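## Task

Make FAN and WASH the only switches in the on state; every other switch must end up off. The console is loose on the table, so avoid raising or tilting it noticeably and letting it fall back. The result only counts if it persists once the robot lets go.

## Robot and tools

Robot: one six-joint UR12e-style arm carrying a Robotiq 2F-85 two-finger gripper, with a wrist camera. Cameras: cam_head_left, cam_head_right, cam_high, cam_low, cam_wrist, each 504x504 pixels.

Frames. Scene frame: origin on the table top directly beneath the arm base, +z up, +y toward the left when facing along +x. The base may sit slightly tilted. Gripper frame: +z runs out along the fingers, the pads close along y, and a flat block juts about 9 cm toward gripper +x and rotates with the hand. end_effector_position is the point midway between the pads when closed. Closed fingertips reach about 19 mm past it, open ones about 6 mm. Closing pushes the tips about 13 mm further out, so keep that clearance above surfaces.

execute_actions(actions, pictures). actions is a list holding zero or one item. Empty list: no command, just the current state. {"rows": [...], "steps": n}: a motion of up to 15 control steps at 1/30 s each (default 15); one row per step, the last row repeating if rows run out. {"steps": n} alone: a wait of up to 300 steps, counted from the previous result, so time spent replying is included. pictures (boolean) toggles camera images. A rejected call sends nothing.

Each row is 9 numbers in [-1, 1], one list for the single arm: dx, dy, dz, rx, ry, rz, position, force_limit, speed. The first six are an offset, not a pose: a relative target measured in the gripper's own axes from the gripper pose in the latest result showing it (or, if no such result exists yet in this scene, or for later calls within the same reply, from where the hand is when the action begins). All rows share that same reference; they do not accumulate. Scale: 1.0 equals 0.6 m for dx/dy/dz and 180 degrees for rotation; rx, ry, rz form a single rotation vector. All-zero offsets drive the hand back to the reference pose, so they do not hold still. Every step the command is clipped to within 100 mm and 16 degrees of the measured pose; position wins over orientation when both cannot be met. Motion trails commands by about 0.17 s, and a long move may finish short; read the pose and send the remainder.

Gripper numbers (absolute settings, not offsets): position +1 fully open (85 mm), pads touch near -0.8, -1 closes until blocked. force_limit per pad on a 40 mm part: about 20 N at -1, 128 N at 0, 235 N at +1. speed of the pad gap: about 20 mm/s at -1, 85 at 0, 150 at +1; faster closing adds up to roughly 5 to 12 N. New force_limit or speed only applies after a position change of at least 0.01; to soften a grip, open first. A grip is confirmed when object_status reads 2 (0 moving, 1 blocked while opening, 2 blocked while closing, 3 reached target or pads met). position_measured is in counts: 3 open, 78 about 60 mm, 130 about 40 mm, 180 about 20 mm, 230 pads together.

move(target, speed, stop_force). target is one 9-number row as above, offset in gripper axes from the same reference. The hand follows a straight path lasting 0.5 to 10 s (cut off after 10 s); it rotates the short way and does not slow for obstacles. speed: 0.002 to 0.5 m/s, default 0.25; rotation capped at twice that in rad/s. Finger values are sent at the start. stop_force (13 to 80 N, not before the scene has run 0.2 s) ends the path when the wrist senses that much added push opposing the motion for two steps; the hand backs up two steps and holds. Only trustworthy on moves that do not rotate, and best with very low speed; the press can briefly exceed it. Omit it when pulling away from something. The result adds a "move:" line: done, off_target, moving, held, fault, or contact (stop_force triggered), plus limits=paced (pose clipped) or limits=held (some steps blocked), and distance from target.

wait(seconds): 0 to 10 s with no new command. zoom_image(camera, region): region [x0, y0, x1, y1] in pixels, at most 504x504, of that camera's newest image. read_manual(section): licence texts only. finished_scene(scene): scene number 1 or 2; irreversible, reports success and starts the next scene. Replying without any tool call ends all remaining scenes.

Results: state line with end_effector_position (m), end_effector_quat_wxyz, velocities (m/s, rad/s) in the scene frame; joint positions base to tip; Wrist force and Wrist torque in gripper axes (force points from the touched surface into the arm; offset up to about 5.5 N, noise about 3.4 N, saturation near 100 N; "no reading" is harmless). "pose unreachable" and HELD flag steps the clearance check altered or blocked. "Hand target" shows where the controller is driving.

Cautions: the arm is stiff; aiming even slightly beyond a firm contact can trip a fault. A joint torque at its load limit (shoulder pan/lift 306, elbow 139, wrists 50.2 N m) or 150 N of external force stops the arm for 10 s. Motors warn at 70 °C (MOTOR HOT) and brake at 85 °C. Flip switches with gentle, slow presses, keep the loose console from lifting or tipping, knock nothing off the table, and retract so the switches stay set without the hand.

Each tool is called after "Request:" in YAML: its name, and indented under it one key for each argument.

## Session

Request:
execute_actions:
  actions: []

Scene clock: 0.00 s of 8100.00 s.
end_effector_position=(+0.2644, -0.2557, +0.1081) position_measured=3 object_status=3 end_effector_quat_wxyz=(-0.227, -0.067, +0.931, -0.277) end_effector_velocity=(+0.000, -0.000, +0.000) end_effector_angular_velocity=(-0.001, -0.002, -0.001)
Joint positions: [-0.683 -1.326  2.753 -3.077 -2.29  -0.89 ]
Joint velocities: [ 0.    -0.001 -0.    -0.001  0.     0.001]
Wrist force (N, on the end effector, along its own x y z axes, offset not removed): no reading
Wrist torque (N m, same axes, about the end effector's origin, offset not removed): no reading
Hand target: +0.264, -0.256, +0.108; -0.227, -0.067, +0.931, -0.277

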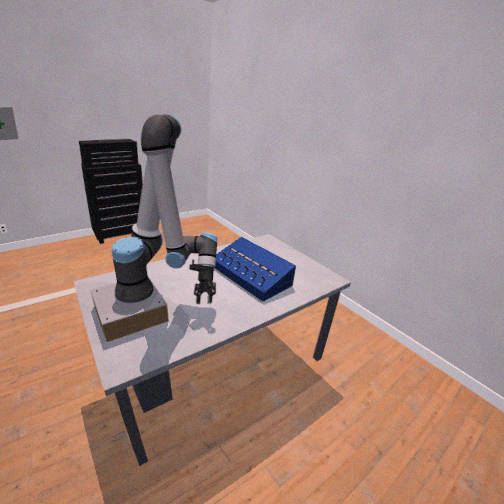

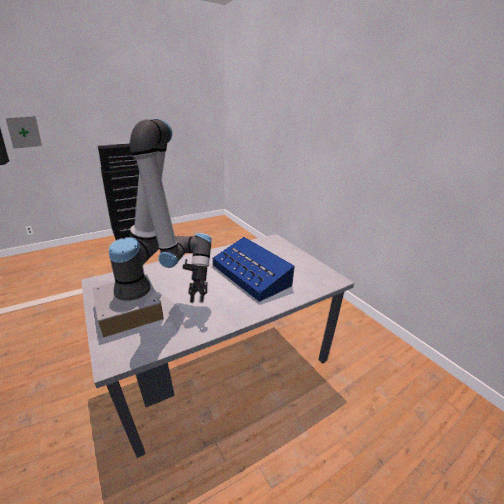

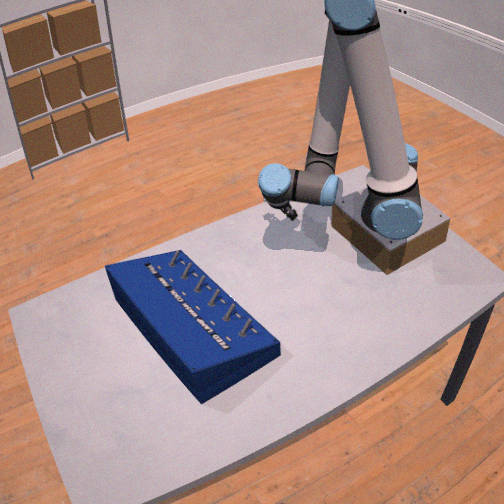

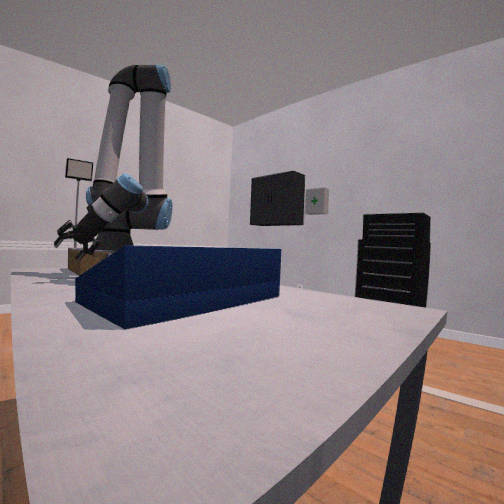

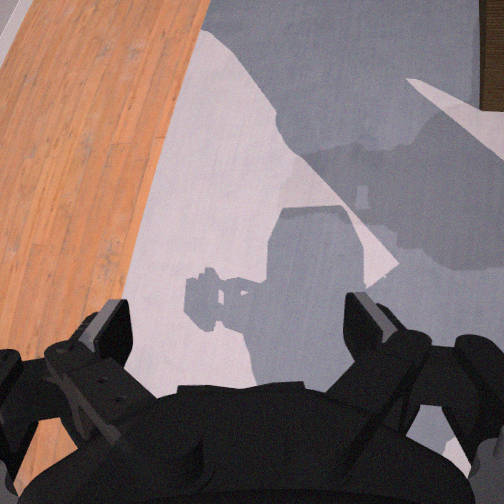

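Request:
zoom_image:
  camera: "cam_high"
  region: [100, 230, 300, 410]

Request:
zoom_image:
  camera: "cam_head_right"
  region: [200, 230, 310, 310]

Region (100, 230, 300, 410) of cam_high's 504x504 image, scaled by 2.520, with more detail than that image has; it fills the top 454 rows of this view, and the rest is white.

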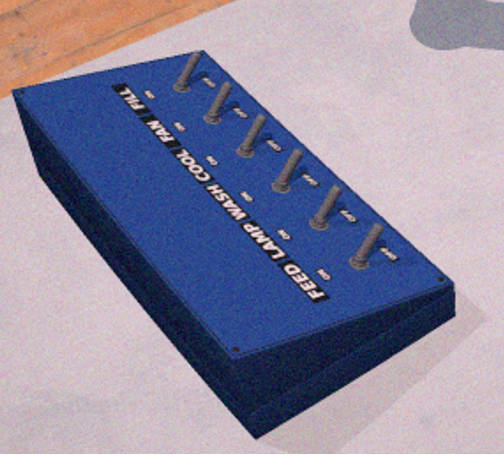

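Region (200, 230, 310, 310) of cam_head_right's 504x504 image, scaled by 4.582, with more detail than that image has; it fills the top 367 rows of this view, and the rest is white.

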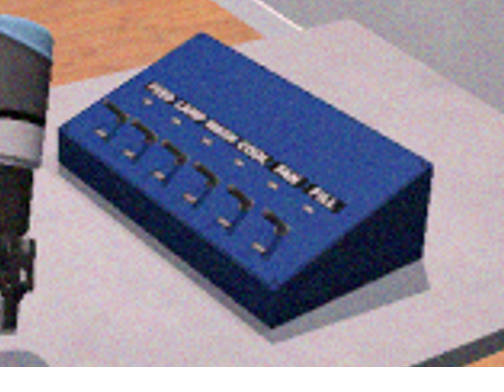

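Request:
move:
  target: [-0.097,-0.057,-0.56,-0.181,-0.148,0.044,-1,0,0]

Request:
move:
  target: [0,0,0,0,0,0.99,-1,0,0]
  speed: 0.5

Scene clock: 26.33 s of 8100.00 s.
end_effector_position=(+0.4538, -0.1013, +0.3473) position_measured=232 object_status=3 end_effector_quat_wxyz=(+0.001, +0.001, +1.000, +0.000) end_effector_velocity=(+0.002, +0.001, +0.001) end_effector_angular_velocity=(+0.005, -0.002, -0.001)
Joint positions: [-0.585 -1.927  2.323 -1.959 -1.56  -0.614]
Joint velocities: [ 0.     0.002 -0.002  0.002  0.005  0.002]
Wrist force (N, on the end effector, along its own x y z axes, offset not removed): [-4.5 -2.3 -1.0]
Wrist torque (N m, same axes, about the end effector's origin, offset not removed): [-0.47 0.71 -0.02]
Hand target: +0.454, -0.101, +0.347; +0.001, +0.001, +1.000, +0.001
Off the commanded pose: 0.001 m, 0 deg.
After step 90, 21.27 s passed at rest.
move: done

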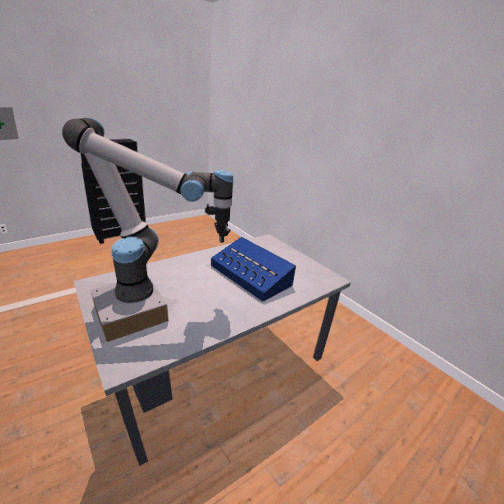

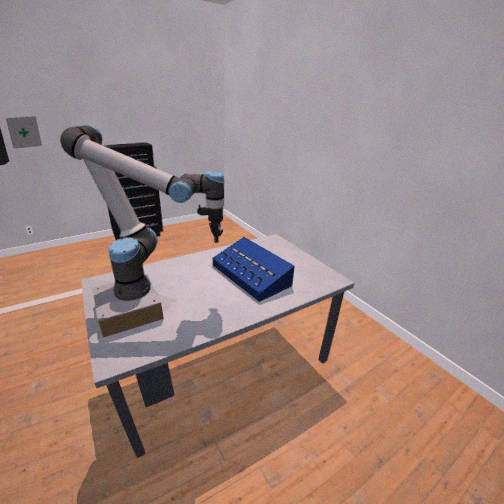

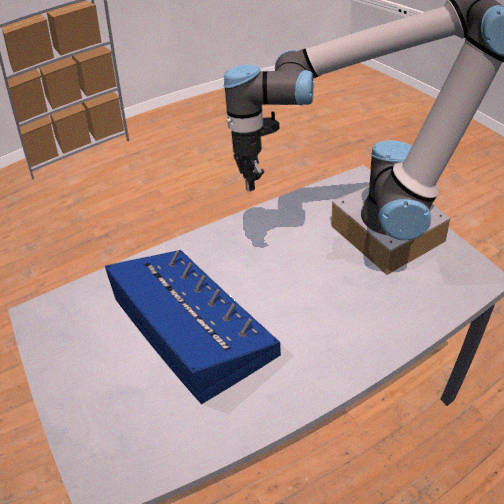

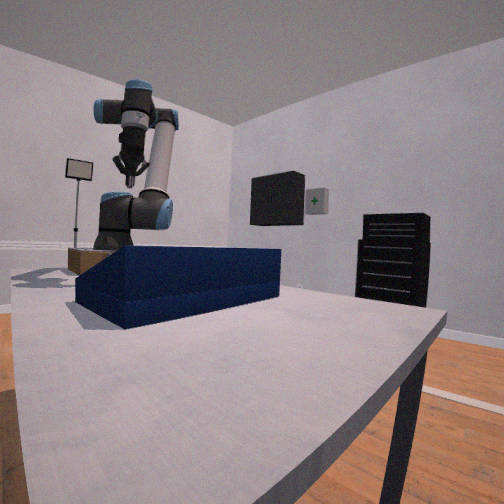

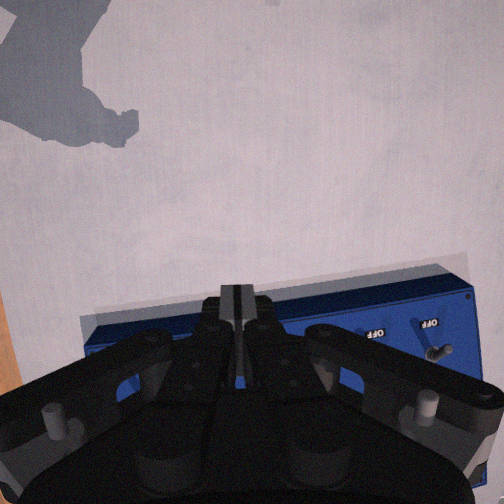

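Scene clock: 30.10 s of 8100.00 s.
end_effector_position=(+0.4538, -0.1013, +0.3473) position_measured=232 object_status=3 end_effector_quat_wxyz=(-0.000, +1.000, +0.015, +0.001) end_effector_velocity=(+0.000, +0.001, +0.000) end_effector_angular_velocity=(-0.002, +0.002, -0.009)
Joint positions: [-0.585 -1.927  2.323 -1.959 -1.56   2.495]
Joint velocities: [ 0.003  0.    -0.001  0.    -0.003  0.012]
Wrist force (N, on the end effector, along its own x y z axes, offset not removed): [0.0 1.2 -4.2]
Wrist torque (N m, same axes, about the end effector's origin, offset not removed): [0.38 0.12 0.04]
Hand target: +0.454, -0.101, +0.347; -0.000, +1.000, +0.015, +0.001
Off the commanded pose: 0.000 m, 0 deg.
move: done

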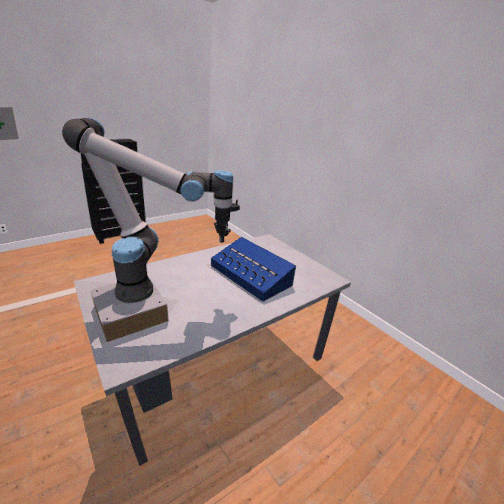

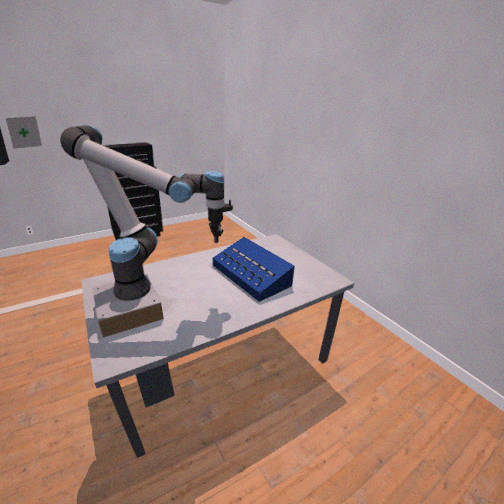

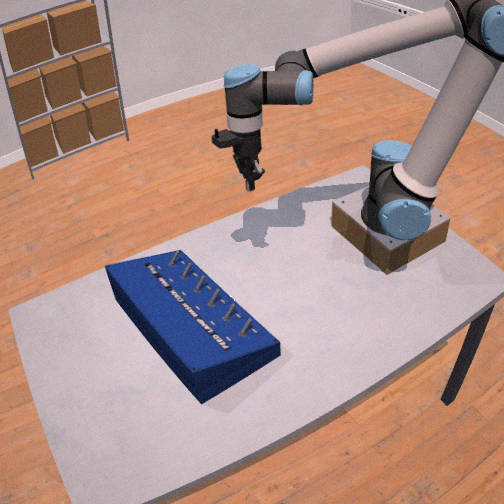

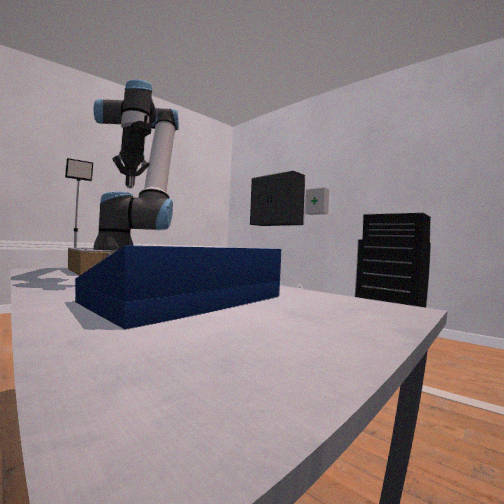

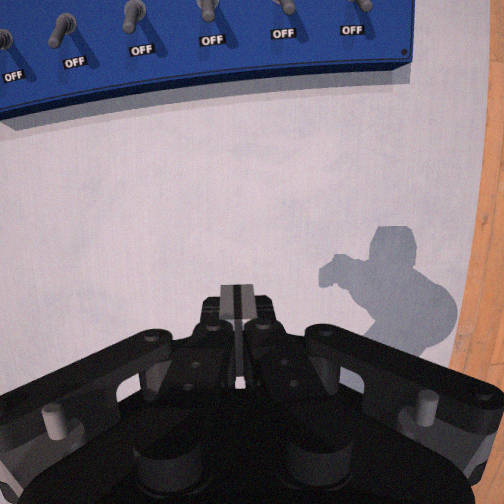

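Request:
move:
  target: [0.2,0.05,0.2,0,0,-0.04,-1,0,0]

Scene clock: 35.60 s of 8100.00 s.
end_effector_position=(+0.5747, -0.1275, +0.2279) position_measured=232 object_status=3 end_effector_quat_wxyz=(-0.000, +0.997, +0.078, +0.001) end_effector_velocity=(+0.001, +0.000, -0.001) end_effector_angular_velocity=(+0.002, -0.000, +0.001)
Joint positions: [-0.496 -1.544  2.269 -2.288 -1.56   2.459]
Joint velocities: [ 0.001  0.004 -0.001 -0.002  0.002 -0.   ]
Wrist force (N, on the end effector, along its own x y z axes, offset not removed): [0.0 -2.6 -2.0]
Wrist torque (N m, same axes, about the end effector's origin, offset not removed): [-0.57 -0.11 -0.02]
Hand target: +0.575, -0.128, +0.228; -0.000, +0.997, +0.078, +0.001
Off the commanded pose: 0.000 m, 0 deg.
After step 90, 1.17 s passed at rest.
move: done

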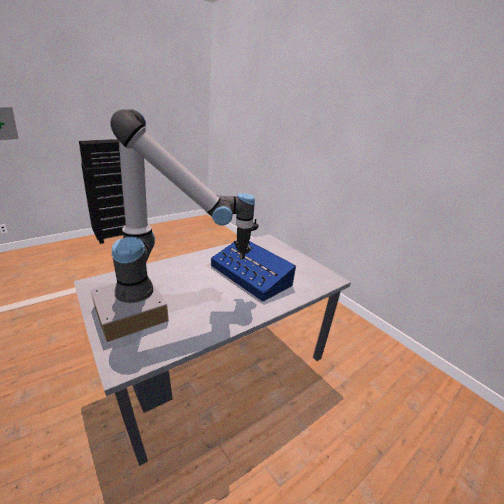

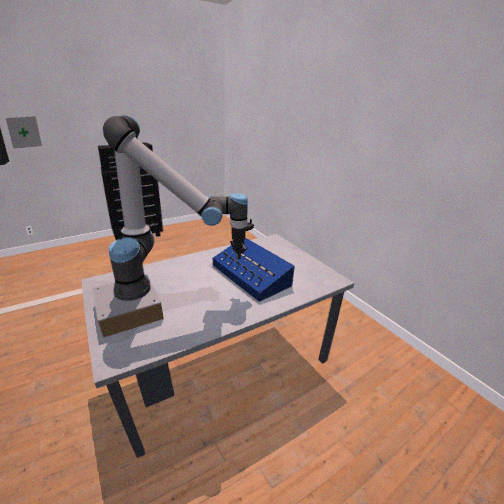

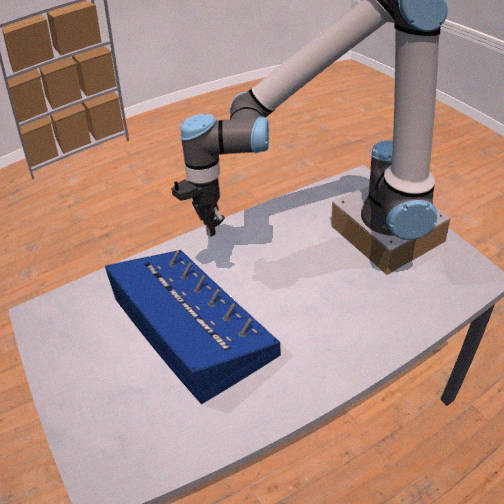

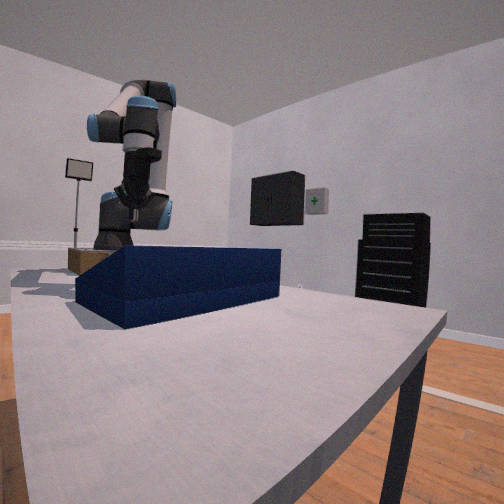

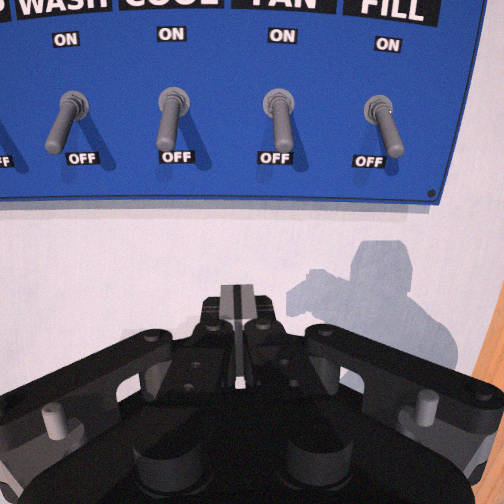

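Request:
move:
  target: [0,0.055,0.14,0,0,0,-1,0,0]
  speed: 0.15

Scene clock: 40.70 s of 8100.00 s.
end_effector_position=(+0.5799, -0.1599, +0.1442) position_measured=232 object_status=3 end_effector_quat_wxyz=(-0.000, +0.997, +0.078, +0.001) end_effector_velocity=(+0.000, -0.000, -0.002) end_effector_angular_velocity=(-0.000, +0.001, +0.002)
Joint positions: [-0.538 -1.391  2.307 -2.479 -1.56   2.416]
Joint velocities: [ 0.001  0.003  0.    -0.003 -0.001 -0.001]
Wrist force (N, on the end effector, along its own x y z axes, offset not removed): [3.8 -0.1 -0.3]
Wrist torque (N m, same axes, about the end effector's origin, offset not removed): [0.24 -0.62 -0.22]
Hand target: +0.580, -0.160, +0.144; -0.000, +0.997, +0.078, +0.001
Off the commanded pose: 0.000 m, 0 deg.
After step 90, 0.97 s passed at rest.
move: done

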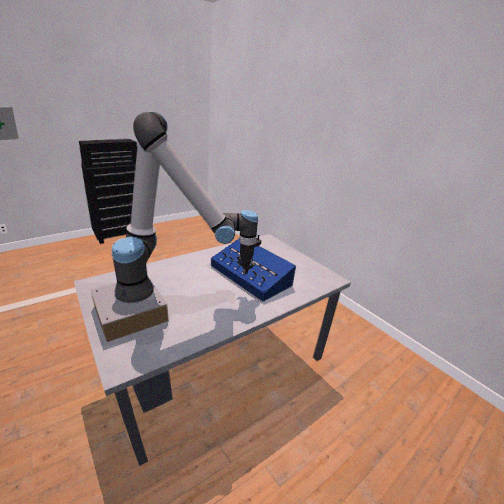

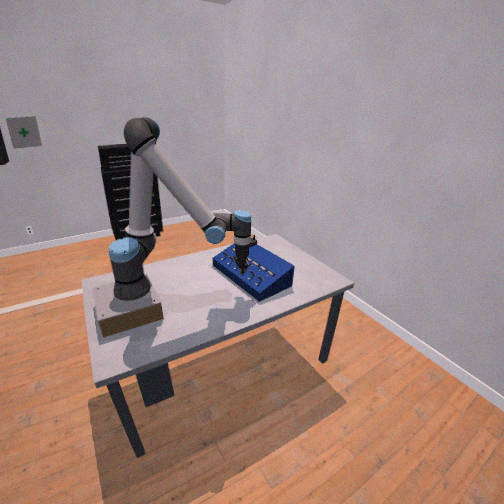

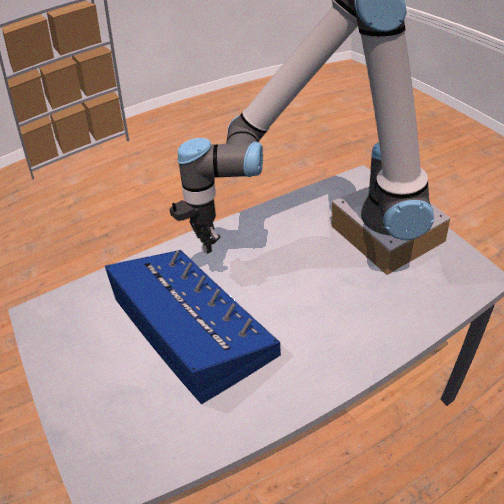

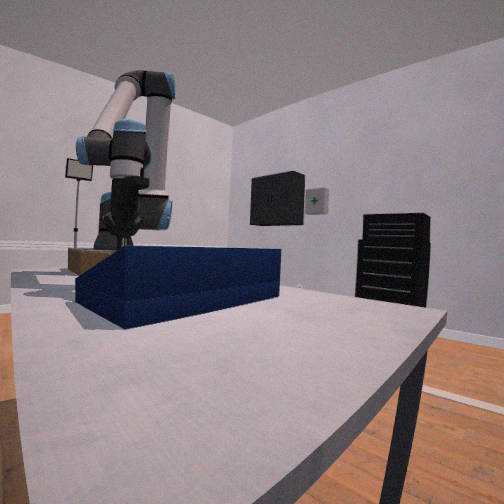

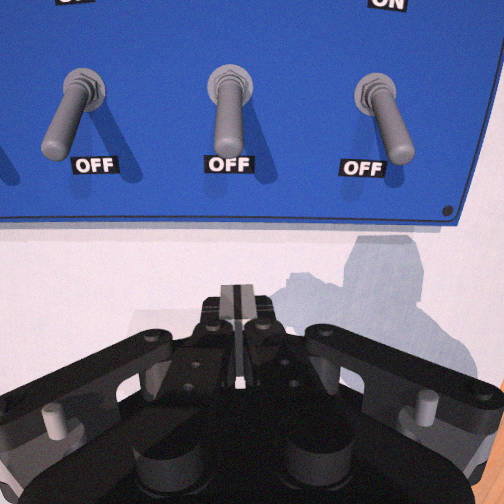

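Request:
move:
  target: [0.07,-0.005,0.033,0,0,0,-1,0,0]
  speed: 0.08

Request:
zoom_image:
  camera: "cam_high"
  region: [130, 200, 270, 320]

Scene clock: 50.57 s of 8100.00 s.
end_effector_position=(+0.6209, -0.1504, +0.1246) position_measured=232 object_status=3 end_effector_quat_wxyz=(-0.000, +0.997, +0.078, +0.001) end_effector_velocity=(+0.001, +0.001, -0.001) end_effector_angular_velocity=(+0.000, +0.000, +0.000)
Joint positions: [-0.488 -1.308  2.249 -2.504 -1.559  2.466]
Joint velocities: [ 0.002  0.003 -0.002 -0.    -0.     0.002]
Wrist force (N, on the end effector, along its own x y z axes, offset not removed): [0.2 4.6 1.9]
Wrist torque (N m, same axes, about the end effector's origin, offset not removed): [1.01 -0.12 -0.29]
Hand target: +0.621, -0.150, +0.125; -0.000, +0.997, +0.078, +0.001
Off the commanded pose: 0.000 m, 0 deg.
After step 90, 5.83 s passed at rest.
move: done

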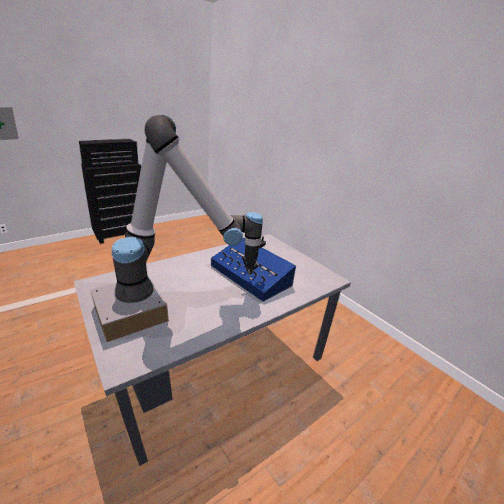

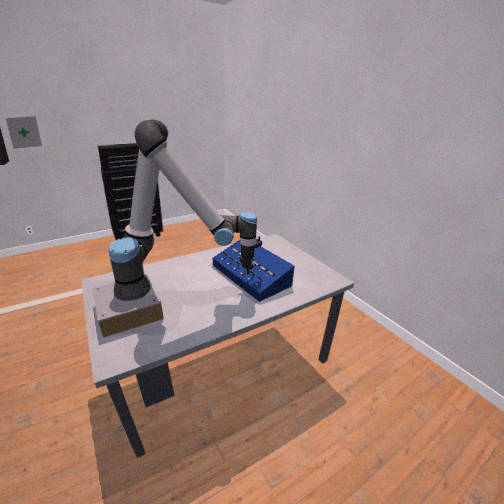

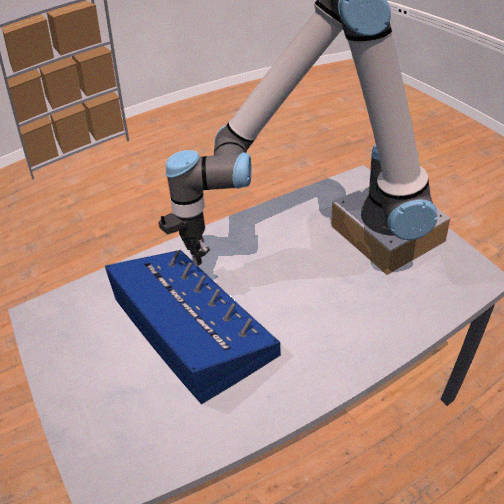

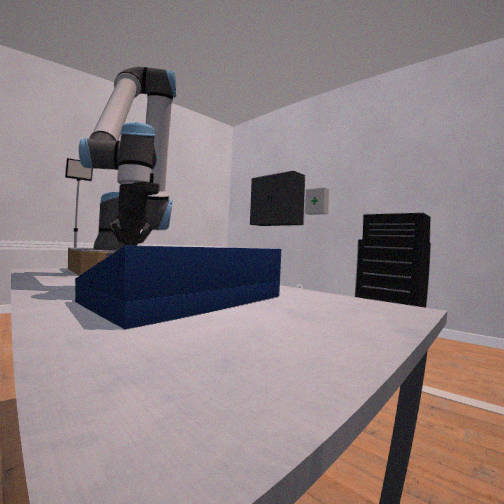

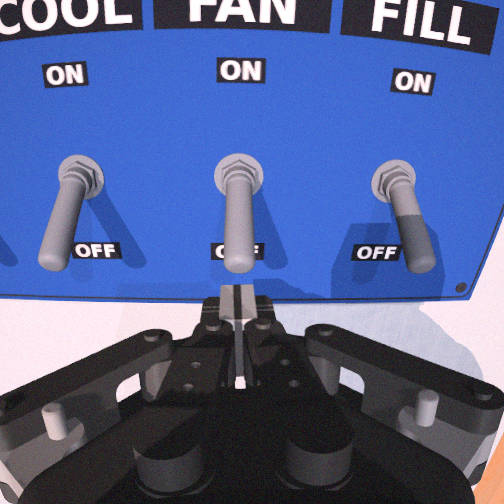

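Region (130, 200, 270, 320) of cam_high's 504x504 image, scaled by 3.600, with more detail than that image has; it fills the top 432 rows of this view, and the rest is white.

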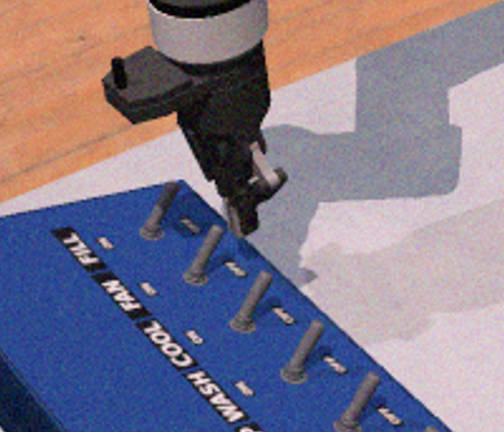

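Height uncertain; lower a bit and advance a little.

Request:
move:
  target: [0.02,0,0.015,0,0,0,-1,0,0]
  speed: 0.02
  stop_force: 20

Scene clock: 55.47 s of 8100.00 s.
end_effector_position=(+0.6326, -0.1486, +0.1157) position_measured=232 object_status=3 end_effector_quat_wxyz=(-0.000, +0.997, +0.078, +0.001) end_effector_velocity=(+0.002, +0.000, -0.001) end_effector_angular_velocity=(+0.002, -0.001, -0.001)
Joint positions: [-0.476 -1.279  2.232 -2.517 -1.559  2.478]
Joint velocities: [ 0.001  0.003 -0.002 -0.001  0.002  0.002]
Wrist force (N, on the end effector, along its own x y z axes, offset not removed): [-1.7 -2.0 0.1]
Wrist torque (N m, same axes, about the end effector's origin, offset not removed): [-0.21 -0.24 0.02]
Hand target: +0.633, -0.149, +0.116; -0.000, +0.997, +0.078, +0.001
Off the commanded pose: 0.000 m, 0 deg.
After step 90, 0.87 s passed at rest.
move: done

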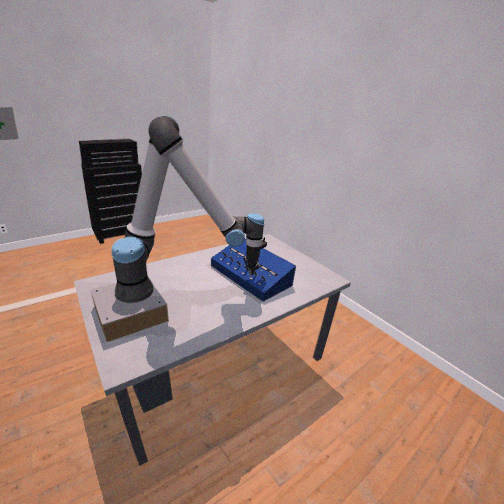

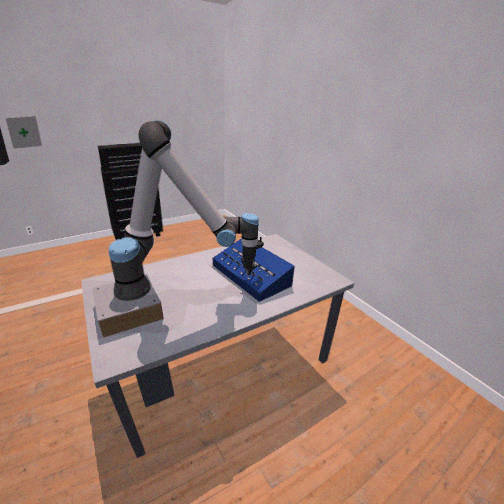

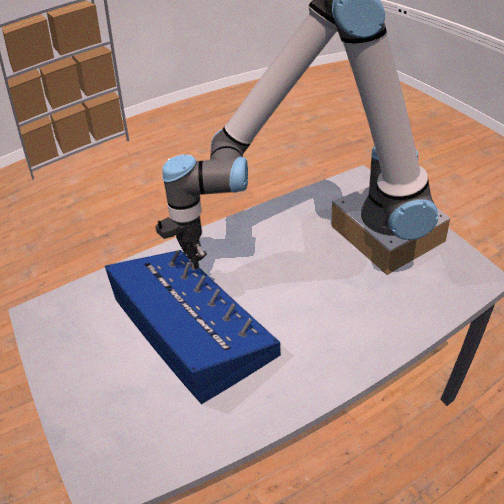

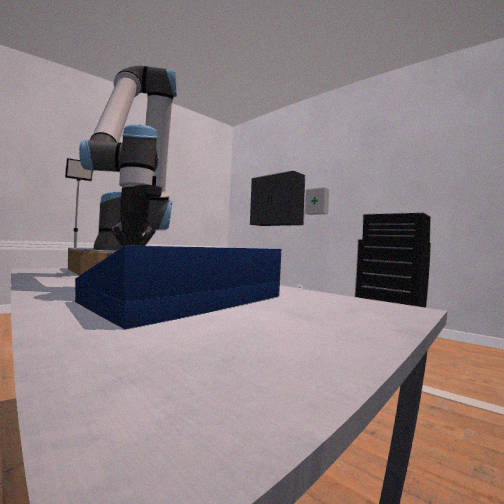

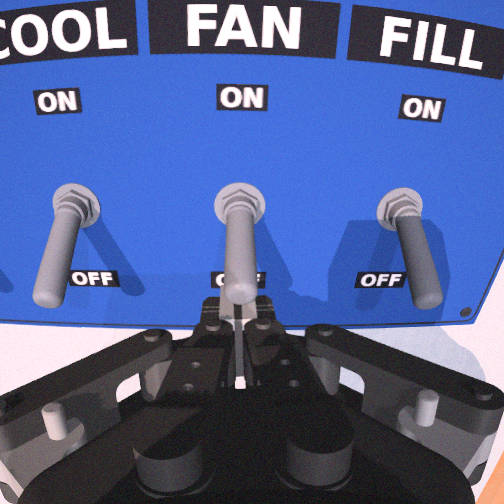

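The lever tip is above the fingertip. Push forward and slightly up.

Request:
move:
  target: [0.05,0,-0.017,0,0,0,-1,0,0]
  speed: 0.015
  stop_force: 30

Scene clock: 61.10 s of 8100.00 s.
end_effector_position=(+0.6562, -0.1449, +0.1237) position_measured=232 object_status=3 end_effector_quat_wxyz=(-0.000, +0.997, +0.078, +0.001) end_effector_velocity=(-0.003, -0.000, +0.000) end_effector_angular_velocity=(-0.000, -0.004, +0.002)
Joint positions: [-0.454 -1.265  2.186 -2.485 -1.559  2.5  ]
Joint velocities: [-0.003 -0.005  0.008 -0.008  0.002 -0.006]
Wrist force (N, on the end effector, along its own x y z axes, offset not removed): [-29.5 -0.8 3.8]
Wrist torque (N m, same axes, about the end effector's origin, offset not removed): [-0.20 0.37 0.12]
Hand target: +0.655, -0.145, +0.124; -0.000, +0.997, +0.078, +0.000
Off the commanded pose: 0.007 m, 0 deg.
After step 90, 0.57 s passed at rest.
move: contact

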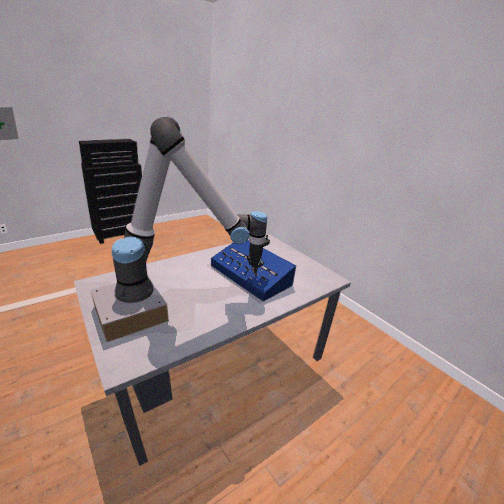

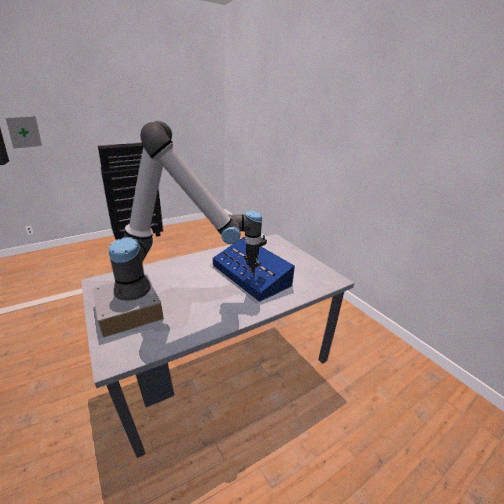

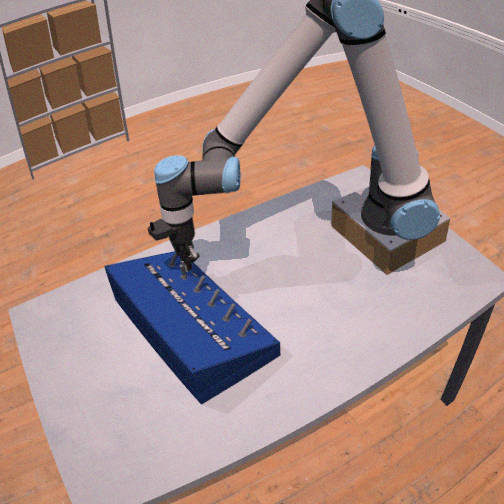

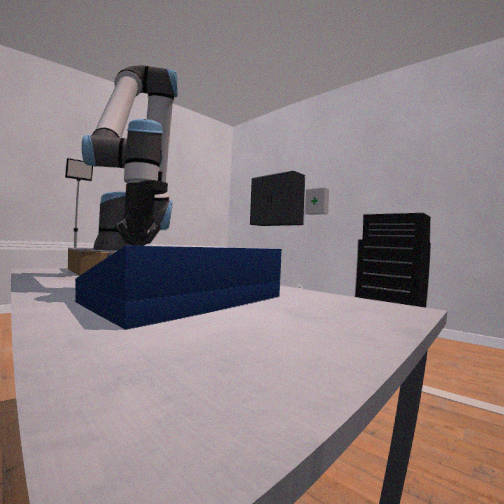

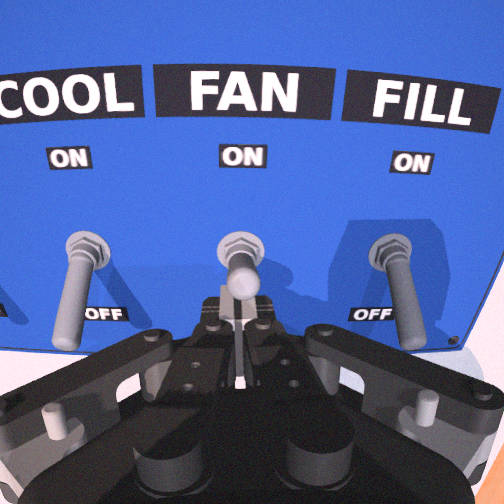

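Moving; stiff spring. Continue a little.

Request:
move:
  target: [0.015,0,0,0,0,0,-1,0,0]
  speed: 0.01
  stop_force: 20

Scene clock: 64.77 s of 8100.00 s.
end_effector_position=(+0.6562, -0.1448, +0.1235) position_measured=232 object_status=3 end_effector_quat_wxyz=(-0.000, +0.997, +0.078, +0.000) end_effector_velocity=(-0.001, +0.000, +0.001) end_effector_angular_velocity=(-0.000, -0.004, +0.001)
Joint positions: [-0.454 -1.264  2.186 -2.485 -1.559  2.501]
Joint velocities: [-0.001 -0.004  0.004 -0.004  0.002 -0.003]
Wrist force (N, on the end effector, along its own x y z axes, offset not removed): [-31.3 -5.1 -11.4]
Wrist torque (N m, same axes, about the end effector's origin, offset not removed): [-1.37 0.02 0.07]
Hand target: +0.656, -0.145, +0.124; -0.000, +0.997, +0.078, +0.000
Off the commanded pose: 0.009 m, 0 deg.
After step 90, 0.17 s passed at rest.
move: contact

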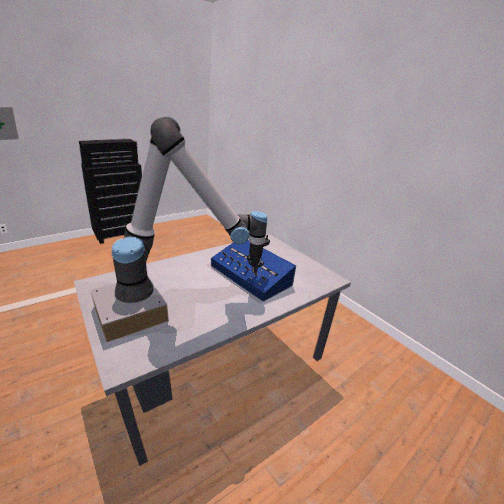

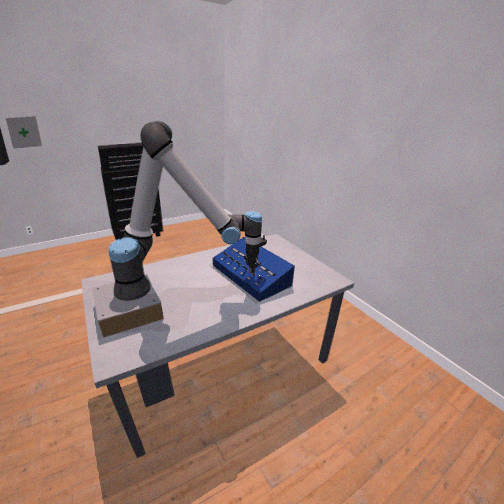

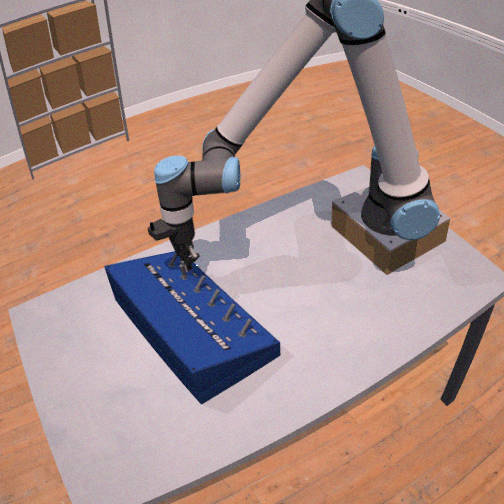

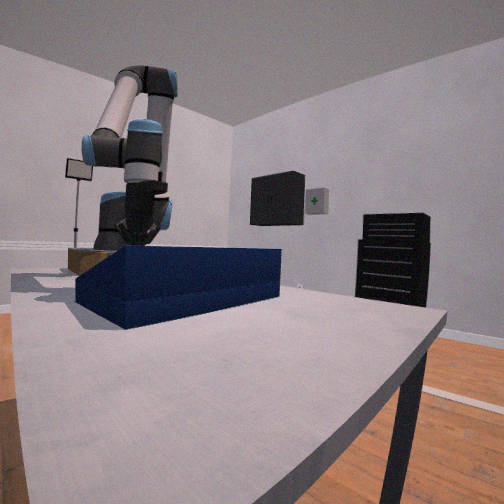

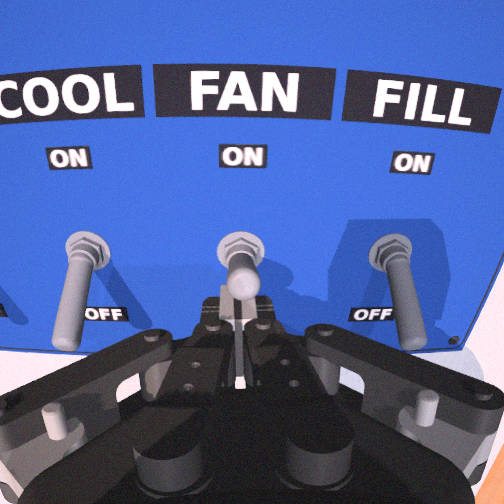

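Hard stop: likely already ON. Back off.

Request:
move:
  target: [-0.065,0,0.012,0,0,0,-1,0,0]
  speed: 0.05

Request:
move:
  target: [0,-0.227,0,0,0,0,-1,0,0]
  speed: 0.1

Scene clock: 71.57 s of 8100.00 s.
end_effector_position=(+0.6179, -0.1507, +0.1162) position_measured=232 object_status=3 end_effector_quat_wxyz=(-0.000, +0.997, +0.078, +0.000) end_effector_velocity=(-0.002, -0.001, -0.000) end_effector_angular_velocity=(-0.001, -0.001, -0.001)
Joint positions: [-0.491 -1.297  2.257 -2.523 -1.56   2.463]
Joint velocities: [-0.004 -0.002  0.004 -0.003 -0.    -0.002]
Wrist force (N, on the end effector, along its own x y z axes, offset not removed): [0.8 -6.4 4.2]
Wrist torque (N m, same axes, about the end effector's origin, offset not removed): [-0.71 -0.35 -0.20]
Hand target: +0.618, -0.151, +0.116; -0.000, +0.997, +0.078, +0.000
Off the commanded pose: 0.000 m, 0 deg.
After step 90, 2.63 s passed at rest.
move: done

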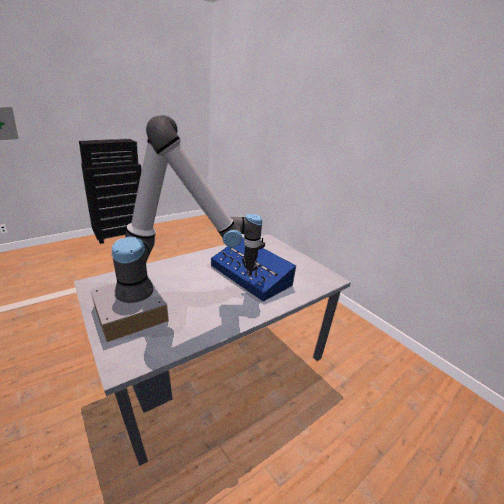

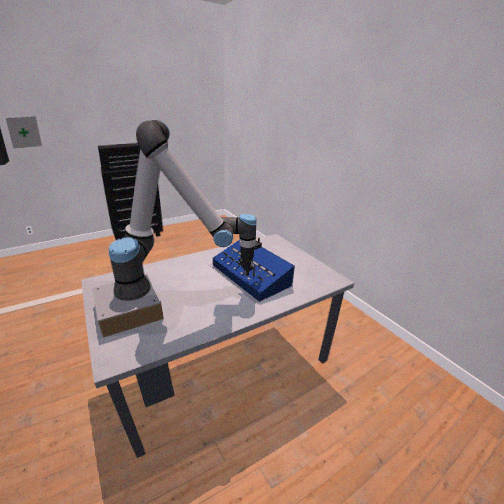

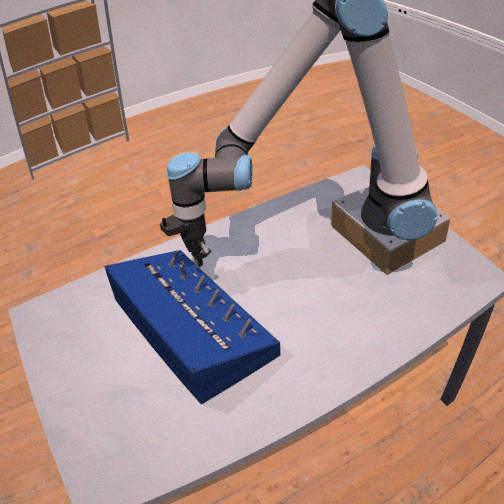

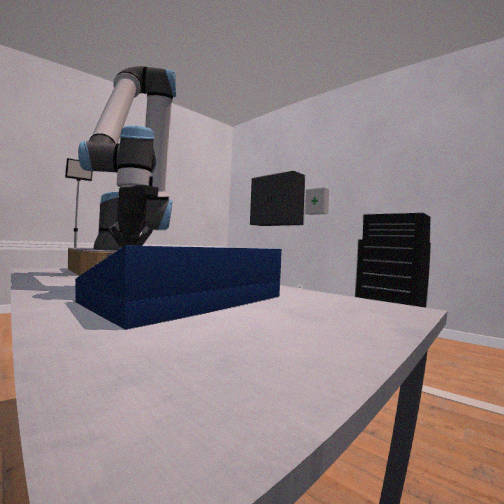

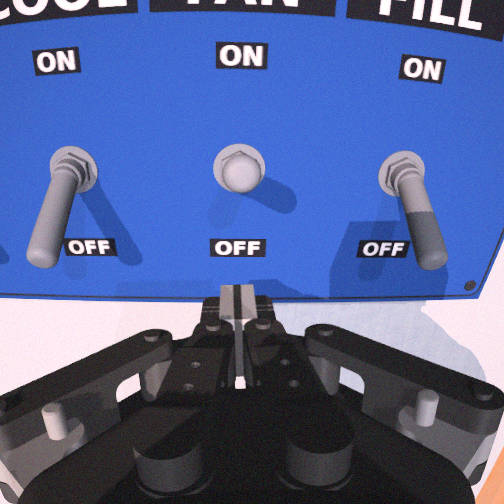

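Scene clock: 73.40 s of 8100.00 s.
end_effector_position=(+0.5967, -0.0166, +0.1163) position_measured=232 object_status=3 end_effector_quat_wxyz=(-0.000, +0.997, +0.078, +0.000) end_effector_velocity=(-0.000, +0.002, +0.000) end_effector_angular_velocity=(-0.001, +0.001, +0.001)
Joint positions: [-0.299 -1.351  2.331 -2.545 -1.559  2.655]
Joint velocities: [ 0.003 -0.001  0.001  0.001 -0.001  0.003]
Wrist force (N, on the end effector, along its own x y z axes, offset not removed): [-3.5 -3.1 -3.2]
Wrist torque (N m, same axes, about the end effector's origin, offset not removed): [-0.61 0.58 0.09]
Hand target: +0.597, -0.016, +0.116; -0.000, +0.997, +0.078, +0.000
Off the commanded pose: 0.000 m, 0 deg.
move: done

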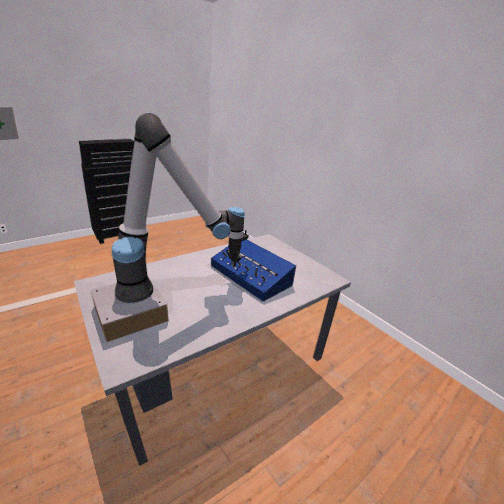

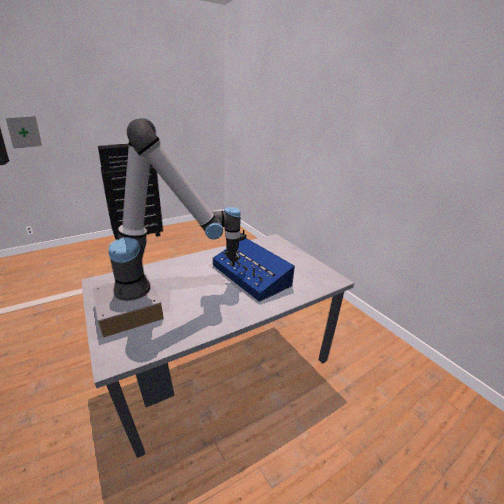

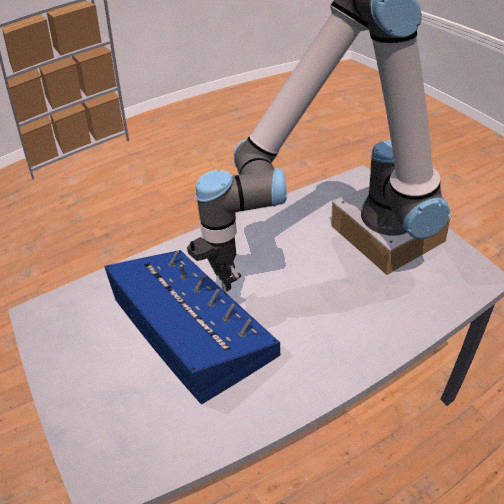

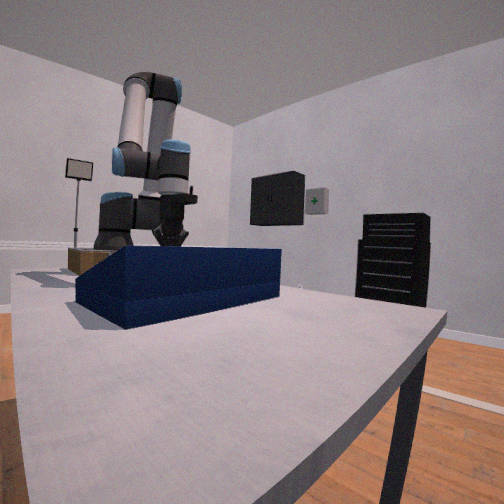

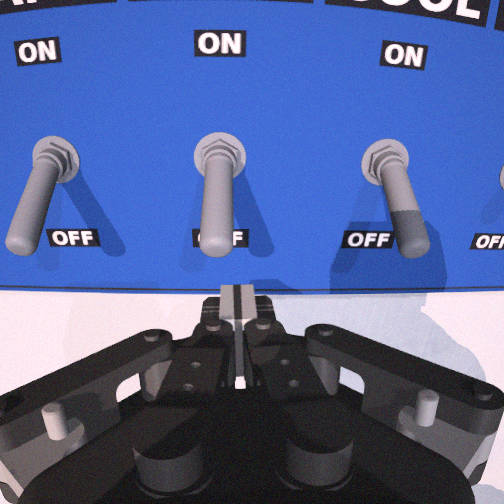

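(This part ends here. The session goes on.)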